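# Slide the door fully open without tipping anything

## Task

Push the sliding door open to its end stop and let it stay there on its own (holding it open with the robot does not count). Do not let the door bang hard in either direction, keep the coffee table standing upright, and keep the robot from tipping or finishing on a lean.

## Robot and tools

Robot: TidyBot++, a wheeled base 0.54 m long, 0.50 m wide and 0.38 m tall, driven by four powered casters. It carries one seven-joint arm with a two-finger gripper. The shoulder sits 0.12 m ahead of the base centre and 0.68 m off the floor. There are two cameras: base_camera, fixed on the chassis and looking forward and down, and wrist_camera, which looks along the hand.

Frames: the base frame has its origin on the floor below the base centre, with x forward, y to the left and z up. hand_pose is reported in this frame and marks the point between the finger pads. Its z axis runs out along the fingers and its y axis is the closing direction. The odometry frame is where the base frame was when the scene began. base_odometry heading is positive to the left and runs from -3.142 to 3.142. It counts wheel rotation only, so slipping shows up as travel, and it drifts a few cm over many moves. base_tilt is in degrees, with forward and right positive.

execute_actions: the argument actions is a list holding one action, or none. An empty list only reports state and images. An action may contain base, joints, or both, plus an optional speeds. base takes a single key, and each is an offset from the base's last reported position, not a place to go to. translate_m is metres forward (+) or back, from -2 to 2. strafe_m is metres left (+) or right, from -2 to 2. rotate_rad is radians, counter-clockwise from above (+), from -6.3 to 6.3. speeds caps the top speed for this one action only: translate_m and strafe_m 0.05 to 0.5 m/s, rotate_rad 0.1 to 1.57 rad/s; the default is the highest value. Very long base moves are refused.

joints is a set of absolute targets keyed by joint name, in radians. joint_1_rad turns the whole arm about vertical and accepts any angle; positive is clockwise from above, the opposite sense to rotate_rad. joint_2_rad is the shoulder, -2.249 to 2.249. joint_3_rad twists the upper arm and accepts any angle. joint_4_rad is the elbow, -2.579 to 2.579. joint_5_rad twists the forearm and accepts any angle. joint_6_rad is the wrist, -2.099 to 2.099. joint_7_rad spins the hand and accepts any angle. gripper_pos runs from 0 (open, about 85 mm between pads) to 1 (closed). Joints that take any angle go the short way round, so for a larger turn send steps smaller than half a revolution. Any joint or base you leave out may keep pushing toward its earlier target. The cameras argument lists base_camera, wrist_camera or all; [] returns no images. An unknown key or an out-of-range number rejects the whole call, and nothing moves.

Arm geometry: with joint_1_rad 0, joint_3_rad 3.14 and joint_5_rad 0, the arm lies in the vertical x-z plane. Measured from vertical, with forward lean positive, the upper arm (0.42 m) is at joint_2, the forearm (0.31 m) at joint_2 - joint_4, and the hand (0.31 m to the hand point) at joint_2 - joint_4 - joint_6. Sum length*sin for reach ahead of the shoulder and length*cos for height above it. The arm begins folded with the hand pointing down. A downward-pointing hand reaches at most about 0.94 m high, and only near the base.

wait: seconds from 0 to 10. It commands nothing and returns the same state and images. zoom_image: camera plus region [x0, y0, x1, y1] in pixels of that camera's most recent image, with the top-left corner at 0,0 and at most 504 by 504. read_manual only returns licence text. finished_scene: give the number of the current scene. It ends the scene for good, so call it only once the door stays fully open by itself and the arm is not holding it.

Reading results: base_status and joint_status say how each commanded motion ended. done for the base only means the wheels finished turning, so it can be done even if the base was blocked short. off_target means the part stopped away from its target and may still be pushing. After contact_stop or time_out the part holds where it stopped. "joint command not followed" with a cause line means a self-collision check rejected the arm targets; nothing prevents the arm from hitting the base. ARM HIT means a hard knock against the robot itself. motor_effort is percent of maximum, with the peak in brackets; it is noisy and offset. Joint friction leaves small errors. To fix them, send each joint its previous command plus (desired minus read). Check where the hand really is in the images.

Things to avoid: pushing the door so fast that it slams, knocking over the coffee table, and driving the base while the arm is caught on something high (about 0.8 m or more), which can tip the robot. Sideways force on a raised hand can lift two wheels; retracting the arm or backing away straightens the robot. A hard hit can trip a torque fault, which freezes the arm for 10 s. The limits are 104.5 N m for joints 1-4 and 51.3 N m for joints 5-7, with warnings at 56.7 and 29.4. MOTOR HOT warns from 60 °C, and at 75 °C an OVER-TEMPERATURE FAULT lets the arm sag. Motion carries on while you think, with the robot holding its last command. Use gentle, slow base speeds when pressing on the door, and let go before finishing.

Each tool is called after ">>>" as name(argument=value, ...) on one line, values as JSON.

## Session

>>> execute_actions(actions=[])

Scene clock: 0.00 s.
base_odometry: x=+0.000 y=+0.000 heading=+0.000 (m, m, rad; odometry frame)
base_tilt: forward=+0.6 right=+0.1 (deg)
base_status: not commanded
joint_positions: joint_1_rad=-0.045 joint_2_rad=-0.394 joint_3_rad=+3.136 joint_4_rad=-2.532 joint_5_rad=-0.008 joint_6_rad=-0.855 joint_7_rad=+1.553 gripper_pos=+0.000
joint_status: not commanded
motor_effort: joint_1_rad=+1 joint_2_rad=-1 joint_3_rad=+0 joint_4_rad=+22 joint_5_rad=+1 joint_6_rad=+3 joint_7_rad=-1 (%)
hand_pose: x=+0.2684 y=+0.0104 z=+0.5937 quat_wxyz=(-0.005, +0.997, +0.014, +0.074) (m; base frame)
pictures: base_camera, wrist_camera
camera_calibration (this result's frames):
wrist_camera: T_world_to_cam=[[0.0769601, -0.995651, -0.0525076, 0.0220851], [-0.982317, -0.0667036, -0.174942, 0.424972], [0.170678, 0.0650426, -0.983178, 0.675549], [0, 0, 0, 1]] pos_world=[0.300455, 0.00639666, 0.73969]
Images, in order (width x height): base_camera 644x364, wrist_camera 644x476.

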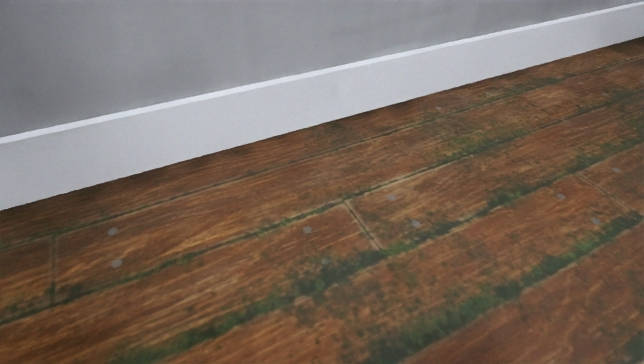

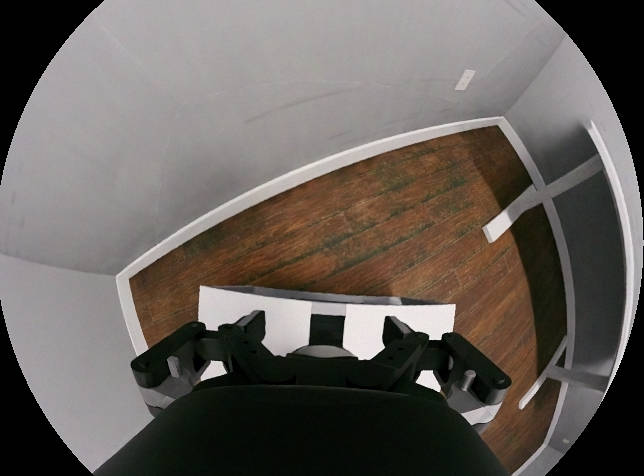

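>>> execute_actions(actions=[{"base":{"rotate_rad":-2.7}}], cameras=[])

>>> execute_actions(actions=[{"joints":{"joint_6_rad":0.5}}])

Scene clock: 7.53 s.
base_odometry: x=+0.000 y=+0.000 heading=-2.699 (m, m, rad; odometry frame)
base_tilt: forward=+0.6 right=+0.2 (deg)
base_status: done
joint_positions: joint_1_rad=-0.045 joint_2_rad=-0.394 joint_3_rad=+3.136 joint_4_rad=-2.532 joint_5_rad=-0.008 joint_6_rad=-0.855 joint_7_rad=+1.553 gripper_pos=+0.000
joint_status: not commanded
motor_effort: joint_1_rad=+1(1) joint_2_rad=-1(1) joint_3_rad=+0(1) joint_4_rad=+19(19) joint_5_rad=+1(1) joint_6_rad=+2(2) joint_7_rad=-1(1) (%)
hand_pose: x=+0.2684 y=+0.0104 z=+0.5937 quat_wxyz=(-0.005, +0.997, +0.014, +0.074) (m; base frame)
pictures: none
No camera images: the call's "cameras" was empty. Leave "cameras" out to get every camera's image.

Scene clock: 9.17 s.
base_odometry: x=+0.000 y=+0.000 heading=-2.699 (m, m, rad; odometry frame)
base_tilt: forward=+0.6 right=+0.2 (deg)
base_status: not commanded
joint_positions: joint_1_rad=-0.045 joint_2_rad=-0.394 joint_3_rad=+3.136 joint_4_rad=-2.530 joint_5_rad=-0.008 joint_6_rad=+0.489 joint_7_rad=+1.553 gripper_pos=+0.000
joint_status: all done
motor_effort: joint_1_rad=+1(1) joint_2_rad=-4(4) joint_3_rad=+1(1) joint_4_rad=+24(24) joint_5_rad=+1(1) joint_6_rad=+9(9) joint_7_rad=-1(1) (%)
hand_pose: x=+0.5327 y=+0.0211 z=+0.8784 quat_wxyz=(-0.023, +0.733, +0.009, +0.679) (m; base frame)
pictures: base_camera, wrist_camera
camera_calibration (this result's frames):
wrist_camera: T_world_to_cam=[[0.0989989, -0.994963, 0.0157293, -0.0443544], [-0.047816, -0.0205452, -0.998645, 0.959856], [0.993938, 0.0981126, -0.0496091, -0.349581], [0, 0, 0, 1]] pos_world=[0.397749, 0.00988774, 0.94191]
Images, in order (width x height): base_camera 644x364, wrist_camera 644x476.

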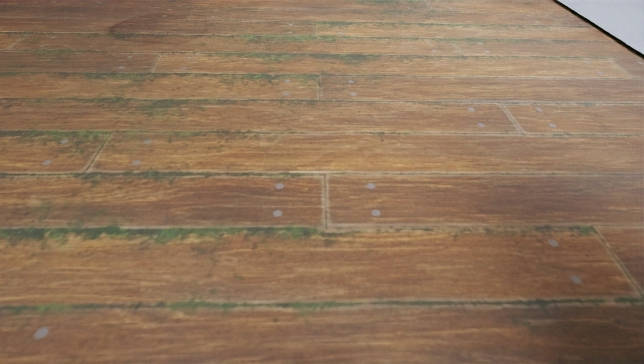

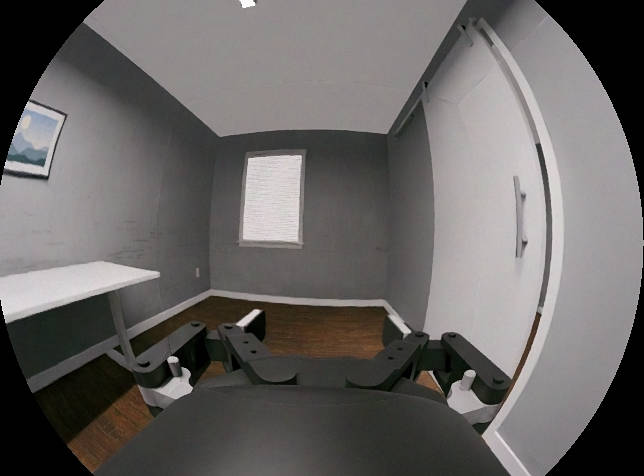

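>>> execute_actions(actions=[{"base":{"rotate_rad":-1.33}}])

Scene clock: 14.93 s.
base_odometry: x=+0.000 y=+0.000 heading=+2.255 (m, m, rad; odometry frame)
base_tilt: forward=+0.6 right=+0.1 (deg)
base_status: done
joint_positions: joint_1_rad=-0.045 joint_2_rad=-0.394 joint_3_rad=+3.136 joint_4_rad=-2.530 joint_5_rad=-0.008 joint_6_rad=+0.489 joint_7_rad=+1.553 gripper_pos=+0.000
joint_status: not commanded
motor_effort: joint_1_rad=+1(2) joint_2_rad=-5(6) joint_3_rad=+0(2) joint_4_rad=+24(24) joint_5_rad=+1(0) joint_6_rad=+9(9) joint_7_rad=-1(1) (%)
hand_pose: x=+0.5327 y=+0.0211 z=+0.8784 quat_wxyz=(-0.023, +0.733, +0.009, +0.679) (m; base frame)
pictures: base_camera, wrist_camera
camera_calibration (this result's frames):
wrist_camera: T_world_to_cam=[[0.0989267, -0.99497, 0.0157291, -0.0443457], [-0.0478176, -0.0205416, -0.998645, 0.959856], [0.993945, 0.0980405, -0.0496092, -0.349582], [0, 0, 0, 1]] pos_world=[0.39775, 0.00986748, 0.94191]
Images, in order (width x height): base_camera 644x364, wrist_camera 644x476.

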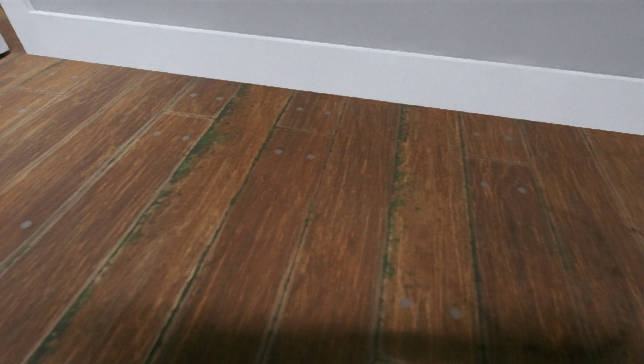

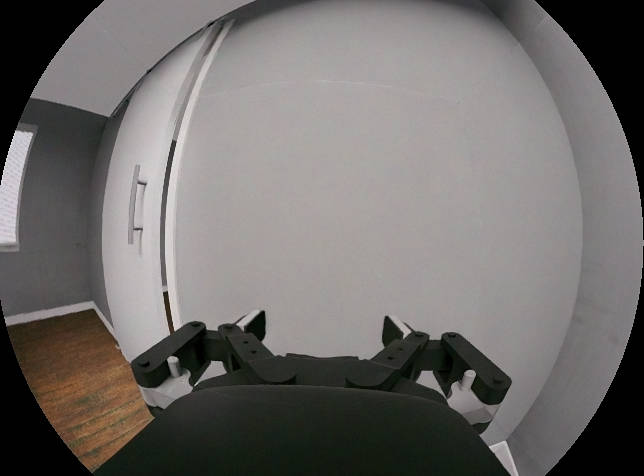

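>>> execute_actions(actions=[{"base":{"rotate_rad":-0.265}}], cameras=[])

>>> execute_actions(actions=[{"base":{"strafe_m":0.9}}], cameras=[])

>>> execute_actions(actions=[{"base":{"translate_m":-0.25},"joints":{"gripper_pos":1}}], cameras=[])

>>> execute_actions(actions=[{"joints":{"joint_2_rad":1.0,"joint_4_rad":-1.9,"joint_6_rad":1.33,"joint_1_rad":0,"joint_7_rad":0}}])

Scene clock: 27.17 s.
base_odometry: x=+0.000 y=+0.000 heading=+1.991 (m, m, rad; odometry frame)
base_tilt: forward=+0.6 right=+0.2 (deg)
base_status: done
joint_positions: joint_1_rad=-0.045 joint_2_rad=-0.394 joint_3_rad=+3.136 joint_4_rad=-2.530 joint_5_rad=-0.008 joint_6_rad=+0.489 joint_7_rad=+1.553 gripper_pos=+0.000
joint_status: not commanded
motor_effort: joint_1_rad=+1(2) joint_2_rad=-5(5) joint_3_rad=+0(2) joint_4_rad=+24(24) joint_5_rad=+1(0) joint_6_rad=+9(9) joint_7_rad=-1(1) (%)
hand_pose: x=+0.5327 y=+0.0210 z=+0.8784 quat_wxyz=(-0.023, +0.733, +0.009, +0.679) (m; base frame)
pictures: none
No camera images: the call's "cameras" was empty. Leave "cameras" out to get every camera's image.

Scene clock: 30.33 s.
base_odometry: x=-0.822 y=-0.366 heading=+1.990 (m, m, rad; odometry frame)
base_tilt: forward=+0.7 right=+0.3 (deg)
base_status: done
joint_positions: joint_1_rad=-0.045 joint_2_rad=-0.394 joint_3_rad=+3.136 joint_4_rad=-2.530 joint_5_rad=-0.008 joint_6_rad=+0.489 joint_7_rad=+1.553 gripper_pos=+0.000
joint_status: not commanded
motor_effort: joint_1_rad=+1(0) joint_2_rad=-5(5) joint_3_rad=+0(3) joint_4_rad=+23(24) joint_5_rad=+1(0) joint_6_rad=+9(9) joint_7_rad=-1(1) (%)
hand_pose: x=+0.5327 y=+0.0210 z=+0.8784 quat_wxyz=(-0.023, +0.733, +0.009, +0.679) (m; base frame)
pictures: none
No camera images: the call's "cameras" was empty. Leave "cameras" out to get every camera's image.

Scene clock: 32.10 s.
base_odometry: x=-0.721 y=-0.594 heading=+1.990 (m, m, rad; odometry frame)
base_tilt: forward=+0.5 right=+0.2 (deg)
base_status: done
joint_positions: joint_1_rad=-0.045 joint_2_rad=-0.397 joint_3_rad=+3.136 joint_4_rad=-2.530 joint_5_rad=-0.008 joint_6_rad=+0.489 joint_7_rad=+1.553 gripper_pos=+0.999
joint_status: all done
motor_effort: joint_1_rad=+1(0) joint_2_rad=-5(8) joint_3_rad=+1(1) joint_4_rad=+24(24) joint_5_rad=+1(0) joint_6_rad=+10(10) joint_7_rad=-1(0) (%)
hand_pose: x=+0.5322 y=+0.0210 z=+0.8793 quat_wxyz=(-0.023, +0.733, +0.009, +0.680) (m; base frame)
pictures: none
No camera images: the call's "cameras" was empty. Leave "cameras" out to get every camera's image.

Scene clock: 34.77 s.
base_odometry: x=-0.721 y=-0.594 heading=+1.990 (m, m, rad; odometry frame)
base_tilt: forward=+0.6 right=+0.2 (deg)
base_status: not commanded
joint_positions: joint_1_rad=-0.014 joint_2_rad=+0.992 joint_3_rad=+3.136 joint_4_rad=-1.913 joint_5_rad=-0.008 joint_6_rad=+1.295 joint_7_rad=+0.048 gripper_pos=+0.999
joint_status: all done
motor_effort: joint_1_rad=+1(2) joint_2_rad=-39(40) joint_3_rad=-1(1) joint_4_rad=+13(25) joint_5_rad=+1(1) joint_6_rad=+10(9) joint_7_rad=-1(1) (%)
hand_pose: x=+0.8558 y=+0.0117 z=+0.5942 quat_wxyz=(-0.482, +0.523, -0.497, +0.498) (m; base frame)
pictures: base_camera, wrist_camera
camera_calibration (this result's frames):
wrist_camera: T_world_to_cam=[[0.0136105, -0.0829261, -0.996463, 0.582634], [0.0143845, 0.996468, -0.08273, 0.0819773], [0.999804, -0.0132076, 0.0147553, -0.725919], [0, 0, 0, 1]] pos_world=[0.716667, -0.0429599, 0.598066]
Images, in order (width x height): base_camera 644x364, wrist_camera 644x476.

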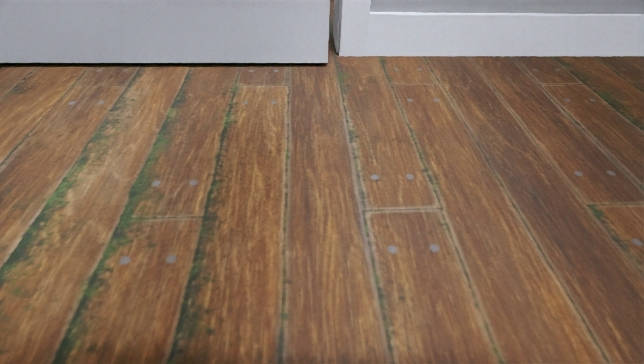

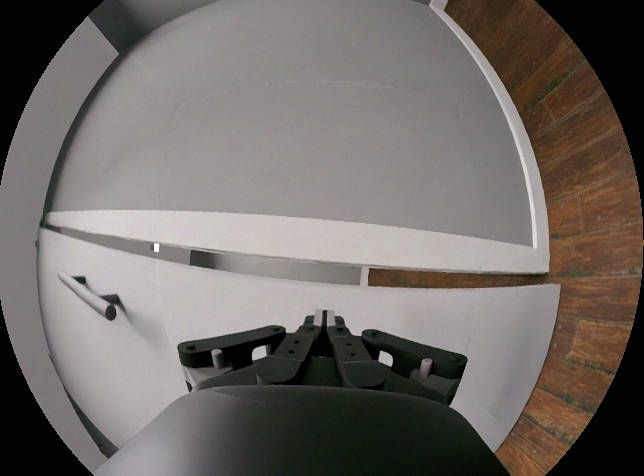

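>>> execute_actions(actions=[{"base":{"strafe_m":-0.06}}], cameras=[])

>>> execute_actions(actions=[{"base":{"translate_m":0.115}}], cameras=[])

>>> execute_actions(actions=[{"base":{"strafe_m":0.3},"speeds":{"strafe_m":0.06}}])

Scene clock: 41.30 s.
base_odometry: x=-0.666 y=-0.570 heading=+1.989 (m, m, rad; odometry frame)
base_tilt: forward=+0.7 right=+0.2 (deg)
base_status: done
joint_positions: joint_1_rad=+0.003 joint_2_rad=+0.992 joint_3_rad=+3.136 joint_4_rad=-1.912 joint_5_rad=-0.008 joint_6_rad=+1.296 joint_7_rad=+0.048 gripper_pos=+0.999
joint_status: not commanded
motor_effort: joint_1_rad=+1(5) joint_2_rad=-39(40) joint_3_rad=+0(2) joint_4_rad=+12(13) joint_5_rad=+1(2) joint_6_rad=+9(9) joint_7_rad=+0(1) (%)
hand_pose: x=+0.8563 y=-0.0010 z=+0.5950 quat_wxyz=(-0.478, +0.518, -0.501, +0.503) (m; base frame)
pictures: none
No camera images: the call's "cameras" was empty. Leave "cameras" out to get every camera's image.

Scene clock: 42.63 s.
base_odometry: x=-0.712 y=-0.465 heading=+1.989 (m, m, rad; odometry frame)
base_tilt: forward=+0.7 right=+0.2 (deg)
base_status: done
joint_positions: joint_1_rad=+0.003 joint_2_rad=+0.992 joint_3_rad=+3.136 joint_4_rad=-1.904 joint_5_rad=-0.008 joint_6_rad=+1.297 joint_7_rad=+0.048 gripper_pos=+0.999
joint_status: not commanded
motor_effort: joint_1_rad=+1(1) joint_2_rad=-39(41) joint_3_rad=-1(1) joint_4_rad=+13(13) joint_5_rad=+1(1) joint_6_rad=+9(10) joint_7_rad=-1(1) (%)
hand_pose: x=+0.8587 y=-0.0010 z=+0.5982 quat_wxyz=(-0.481, +0.515, -0.499, +0.505) (m; base frame)
pictures: none
No camera images: the call's "cameras" was empty. Leave "cameras" out to get every camera's image.

Scene clock: 48.30 s.
base_odometry: x=-0.987 y=-0.586 heading=+1.989 (m, m, rad; odometry frame)
base_tilt: forward=+0.6 right=+0.3 (deg)
base_status: done
joint_positions: joint_1_rad=+0.078 joint_2_rad=+0.992 joint_3_rad=+3.174 joint_4_rad=-1.934 joint_5_rad=-0.069 joint_6_rad=+1.332 joint_7_rad=+0.047 gripper_pos=+0.999
joint_status: not commanded
motor_effort: joint_1_rad=-12(19) joint_2_rad=-33(39) joint_3_rad=-7(12) joint_4_rad=+21(22) joint_5_rad=+9(14) joint_6_rad=+4(9) joint_7_rad=+0(0) (%)
hand_pose: x=+0.8437 y=-0.0915 z=+0.5981 quat_wxyz=(-0.436, +0.479, -0.531, +0.547) (m; base frame)
pictures: base_camera, wrist_camera
camera_calibration (this result's frames):
wrist_camera: T_world_to_cam=[[0.0138344, -0.105047, -0.994371, 0.574625], [0.18633, 0.977318, -0.100653, 0.0491906], [0.98239, -0.183889, 0.0330941, -0.72713], [0, 0, 0, 1]] pos_world=[0.69721, -0.121423, 0.600405]
Images, in order (width x height): base_camera 644x364, wrist_camera 644x476.

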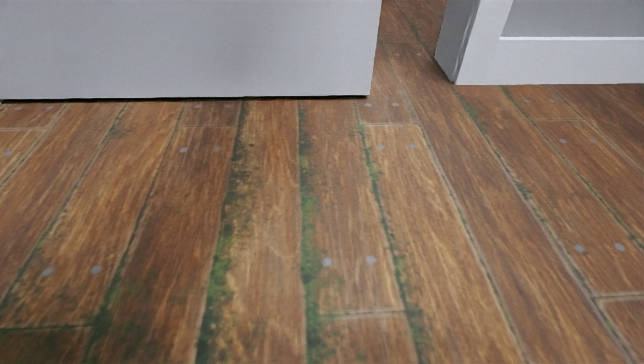

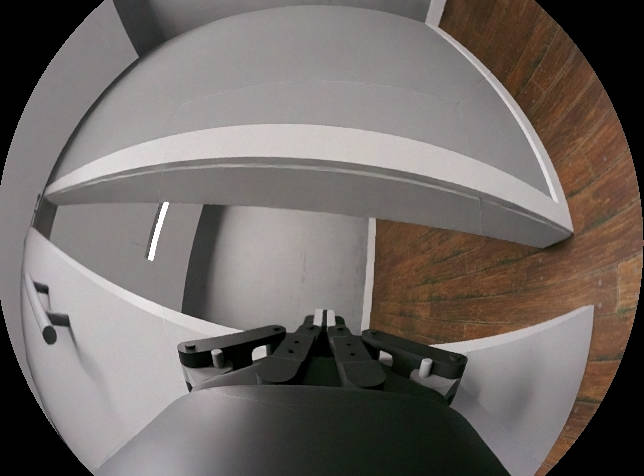

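>>> execute_actions(actions=[{"base":{"strafe_m":0.45},"speeds":{"strafe_m":0.07}}])

Scene clock: 64.27 s.
base_odometry: x=-1.398 y=-0.769 heading=+1.988 (m, m, rad; odometry frame)
base_tilt: forward=+0.5 right=+0.3 (deg)
base_status: done
joint_positions: joint_1_rad=+0.162 joint_2_rad=+0.980 joint_3_rad=+3.227 joint_4_rad=-1.981 joint_5_rad=-0.150 joint_6_rad=+1.350 joint_7_rad=+0.044 gripper_pos=+0.999
joint_status: not commanded
motor_effort: joint_1_rad=-28(36) joint_2_rad=-30(41) joint_3_rad=-16(21) joint_4_rad=+29(30) joint_5_rad=+21(26) joint_6_rad=+1(11) joint_7_rad=+0(1) (%)
hand_pose: x=+0.8074 y=-0.1978 z=+0.5979 quat_wxyz=(-0.372, +0.434, -0.571, +0.589) (m; base frame)
pictures: base_camera, wrist_camera
camera_calibration (this result's frames):
wrist_camera: T_world_to_cam=[[-0.0232899, -0.127848, -0.99152, 0.58759], [0.369815, 0.920335, -0.127356, 0.0163561], [0.928813, -0.369645, 0.0258456, -0.70017], [0, 0, 0, 1]] pos_world=[0.657963, -0.198745, 0.602786]
Images, in order (width x height): base_camera 644x364, wrist_camera 644x476.

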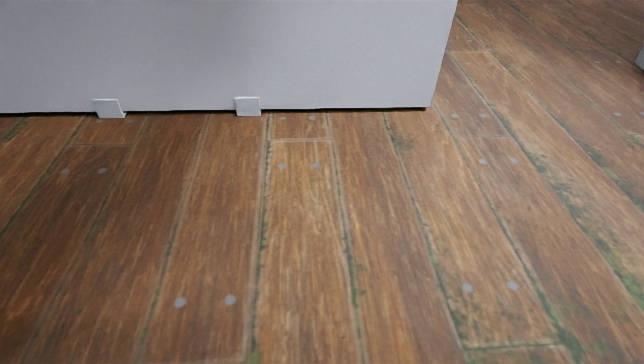

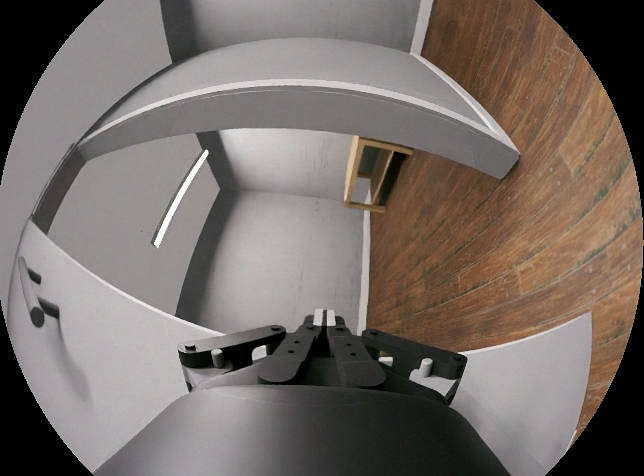

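>>> execute_actions(actions=[{"base":{"strafe_m":0.28},"speeds":{"strafe_m":0.06}}])

Scene clock: 77.97 s.
base_odometry: x=-1.654 y=-0.882 heading=+1.988 (m, m, rad; odometry frame)
base_tilt: forward=+0.5 right=+0.2 (deg)
base_status: done
joint_positions: joint_1_rad=+0.208 joint_2_rad=+0.975 joint_3_rad=+3.252 joint_4_rad=-1.999 joint_5_rad=-0.190 joint_6_rad=+1.354 joint_7_rad=+0.042 gripper_pos=+0.999
joint_status: not commanded
motor_effort: joint_1_rad=-38(44) joint_2_rad=-31(41) joint_3_rad=-22(26) joint_4_rad=+32(34) joint_5_rad=+28(32) joint_6_rad=+2(11) joint_7_rad=+1(1) (%)
hand_pose: x=+0.7837 y=-0.2502 z=+0.5980 quat_wxyz=(-0.337, +0.409, -0.591, +0.609) (m; base frame)
pictures: base_camera, wrist_camera
camera_calibration (this result's frames):
wrist_camera: T_world_to_cam=[[-0.0446977, -0.135583, -0.989757, 0.594221], [0.458892, 0.87725, -0.140894, 0.000910624], [0.887367, -0.460489, 0.0230067, -0.686053], [0, 0, 0, 1]] pos_world=[0.634923, -0.236153, 0.604047]
Images, in order (width x height): base_camera 644x364, wrist_camera 644x476.

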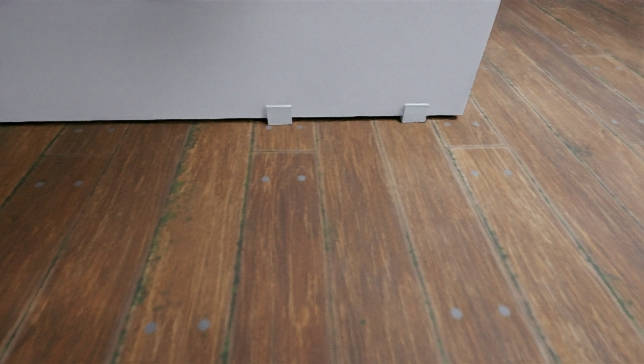

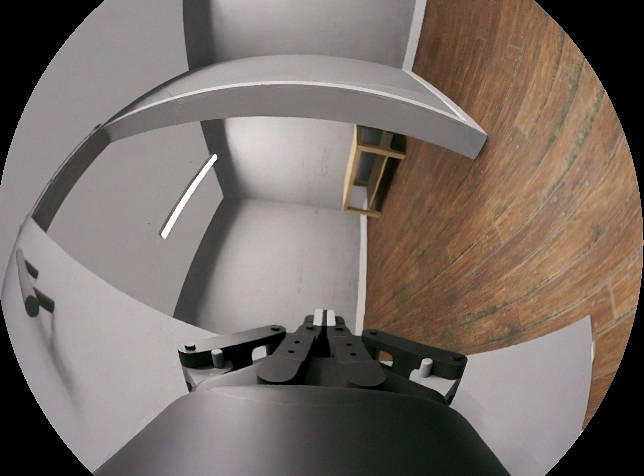

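>>> execute_actions(actions=[{"base":{"strafe_m":0.1},"speeds":{"strafe_m":0.05}}], cameras=[])

>>> execute_actions(actions=[{"base":{"translate_m":-0.03},"speeds":{"translate_m":0.05}}], cameras=[])

>>> execute_actions(actions=[{"base":{"strafe_m":0.08},"speeds":{"strafe_m":0.05}}])

Scene clock: 85.07 s.
base_odometry: x=-1.745 y=-0.922 heading=+1.987 (m, m, rad; odometry frame)
base_tilt: forward=+0.5 right=+0.2 (deg)
base_status: done
joint_positions: joint_1_rad=+0.223 joint_2_rad=+0.974 joint_3_rad=+3.259 joint_4_rad=-2.005 joint_5_rad=-0.202 joint_6_rad=+1.355 joint_7_rad=+0.042 gripper_pos=+0.999
joint_status: not commanded
motor_effort: joint_1_rad=-41(46) joint_2_rad=-32(39) joint_3_rad=-23(27) joint_4_rad=+32(36) joint_5_rad=+31(33) joint_6_rad=+3(11) joint_7_rad=+0(1) (%)
hand_pose: x=+0.7751 y=-0.2664 z=+0.5981 quat_wxyz=(-0.326, +0.401, -0.596, +0.614) (m; base frame)
pictures: none
No camera images: the call's "cameras" was empty. Leave "cameras" out to get every camera's image.

Scene clock: 86.53 s.
base_odometry: x=-1.733 y=-0.950 heading=+1.987 (m, m, rad; odometry frame)
base_tilt: forward=+0.5 right=+0.2 (deg)
base_status: done
joint_positions: joint_1_rad=+0.143 joint_2_rad=+0.978 joint_3_rad=+3.237 joint_4_rad=-1.991 joint_5_rad=-0.153 joint_6_rad=+1.354 joint_7_rad=+0.042 gripper_pos=+0.999
joint_status: not commanded
motor_effort: joint_1_rad=-24(39) joint_2_rad=-31(41) joint_3_rad=-14(23) joint_4_rad=+30(33) joint_5_rad=+19(29) joint_6_rad=+2(12) joint_7_rad=+0(1) (%)
hand_pose: x=+0.8067 y=-0.1893 z=+0.5975 quat_wxyz=(-0.372, +0.439, -0.568, +0.588) (m; base frame)
pictures: none
No camera images: the call's "cameras" was empty. Leave "cameras" out to get every camera's image.

Scene clock: 88.63 s.
base_odometry: x=-1.806 y=-0.983 heading=+1.986 (m, m, rad; odometry frame)
base_tilt: forward=+0.7 right=+0.3 (deg)
base_status: done
joint_positions: joint_1_rad=+0.175 joint_2_rad=+0.984 joint_3_rad=+3.237 joint_4_rad=-1.978 joint_5_rad=-0.153 joint_6_rad=+1.354 joint_7_rad=+0.042 gripper_pos=+0.999
joint_status: not commanded
motor_effort: joint_1_rad=-34(37) joint_2_rad=-34(39) joint_3_rad=-19(22) joint_4_rad=+28(30) joint_5_rad=+24(26) joint_6_rad=+5(10) joint_7_rad=+0(0) (%)
hand_pose: x=+0.8039 y=-0.2115 z=+0.5978 quat_wxyz=(-0.365, +0.429, -0.573, +0.596) (m; base frame)
pictures: base_camera, wrist_camera
camera_calibration (this result's frames):
wrist_camera: T_world_to_cam=[[-0.0242308, -0.134696, -0.990591, 0.584408], [0.388933, 0.911548, -0.133461, 0.0167412], [0.920948, -0.388507, 0.0303, -0.702274], [0, 0, 0, 1]] pos_world=[0.654407, -0.209381, 0.602423]
Images, in order (width x height): base_camera 644x364, wrist_camera 644x476.

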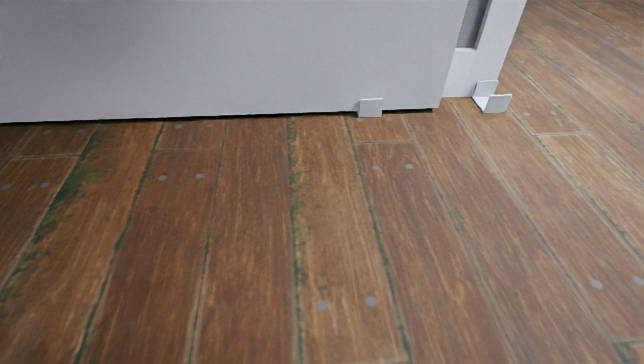

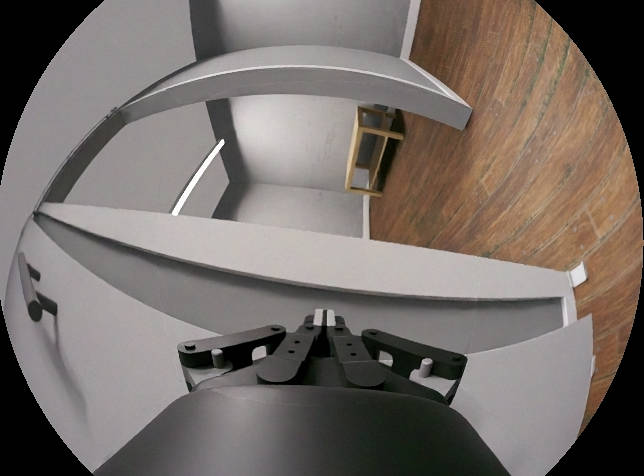

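>>> execute_actions(actions=[{"base":{"strafe_m":0.06},"speeds":{"strafe_m":0.05}}], cameras=["base_camera"])

>>> execute_actions(actions=[{"base":{"strafe_m":-0.22},"speeds":{"strafe_m":0.1}}], cameras=["base_camera"])

Scene clock: 94.03 s.
base_odometry: x=-1.860 y=-1.007 heading=+1.986 (m, m, rad; odometry frame)
base_tilt: forward=+0.6 right=+0.3 (deg)
base_status: done
joint_positions: joint_1_rad=+0.234 joint_2_rad=+1.006 joint_3_rad=+3.256 joint_4_rad=-1.914 joint_5_rad=-0.174 joint_6_rad=+1.328 joint_7_rad=+0.042 gripper_pos=+0.999
joint_status: not commanded
motor_effort: joint_1_rad=-44(47) joint_2_rad=-41(43) joint_3_rad=-24(26) joint_4_rad=+15(27) joint_5_rad=+28(29) joint_6_rad=+13(16) joint_7_rad=+0(0) (%)
hand_pose: x=+0.8024 y=-0.2701 z=+0.5990 quat_wxyz=(-0.340, +0.401, -0.584, +0.618) (m; base frame)
pictures: base_camera
Images, in order (width x height): base_camera 644x364.

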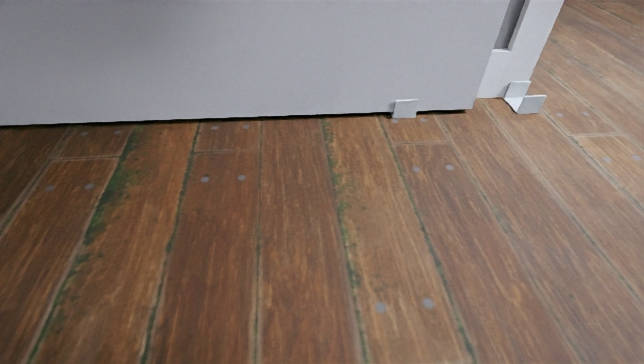

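Scene clock: 96.77 s.
base_odometry: x=-1.658 y=-0.918 heading=+1.986 (m, m, rad; odometry frame)
base_tilt: forward=+0.6 right=+0.3 (deg)
base_status: done
joint_positions: joint_1_rad=+0.021 joint_2_rad=+0.998 joint_3_rad=+3.161 joint_4_rad=-1.927 joint_5_rad=-0.035 joint_6_rad=+1.353 joint_7_rad=+0.042 gripper_pos=+0.999
joint_status: not commanded
motor_effort: joint_1_rad=-3(43) joint_2_rad=-37(44) joint_3_rad=-3(24) joint_4_rad=+20(39) joint_5_rad=+4(29) joint_6_rad=+7(13) joint_7_rad=-1(1) (%)
hand_pose: x=+0.8509 y=-0.0335 z=+0.6030 quat_wxyz=(-0.470, +0.496, -0.504, +0.528) (m; base frame)
pictures: base_camera
Images, in order (width x height): base_camera 644x364.

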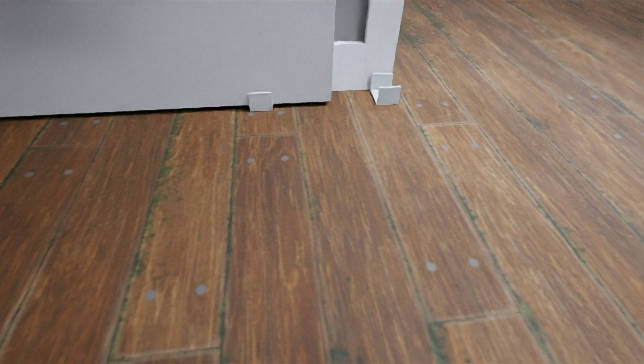

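At its stop and staying.

>>> finished_scene(scene=2)

The scene is finished: the task was done.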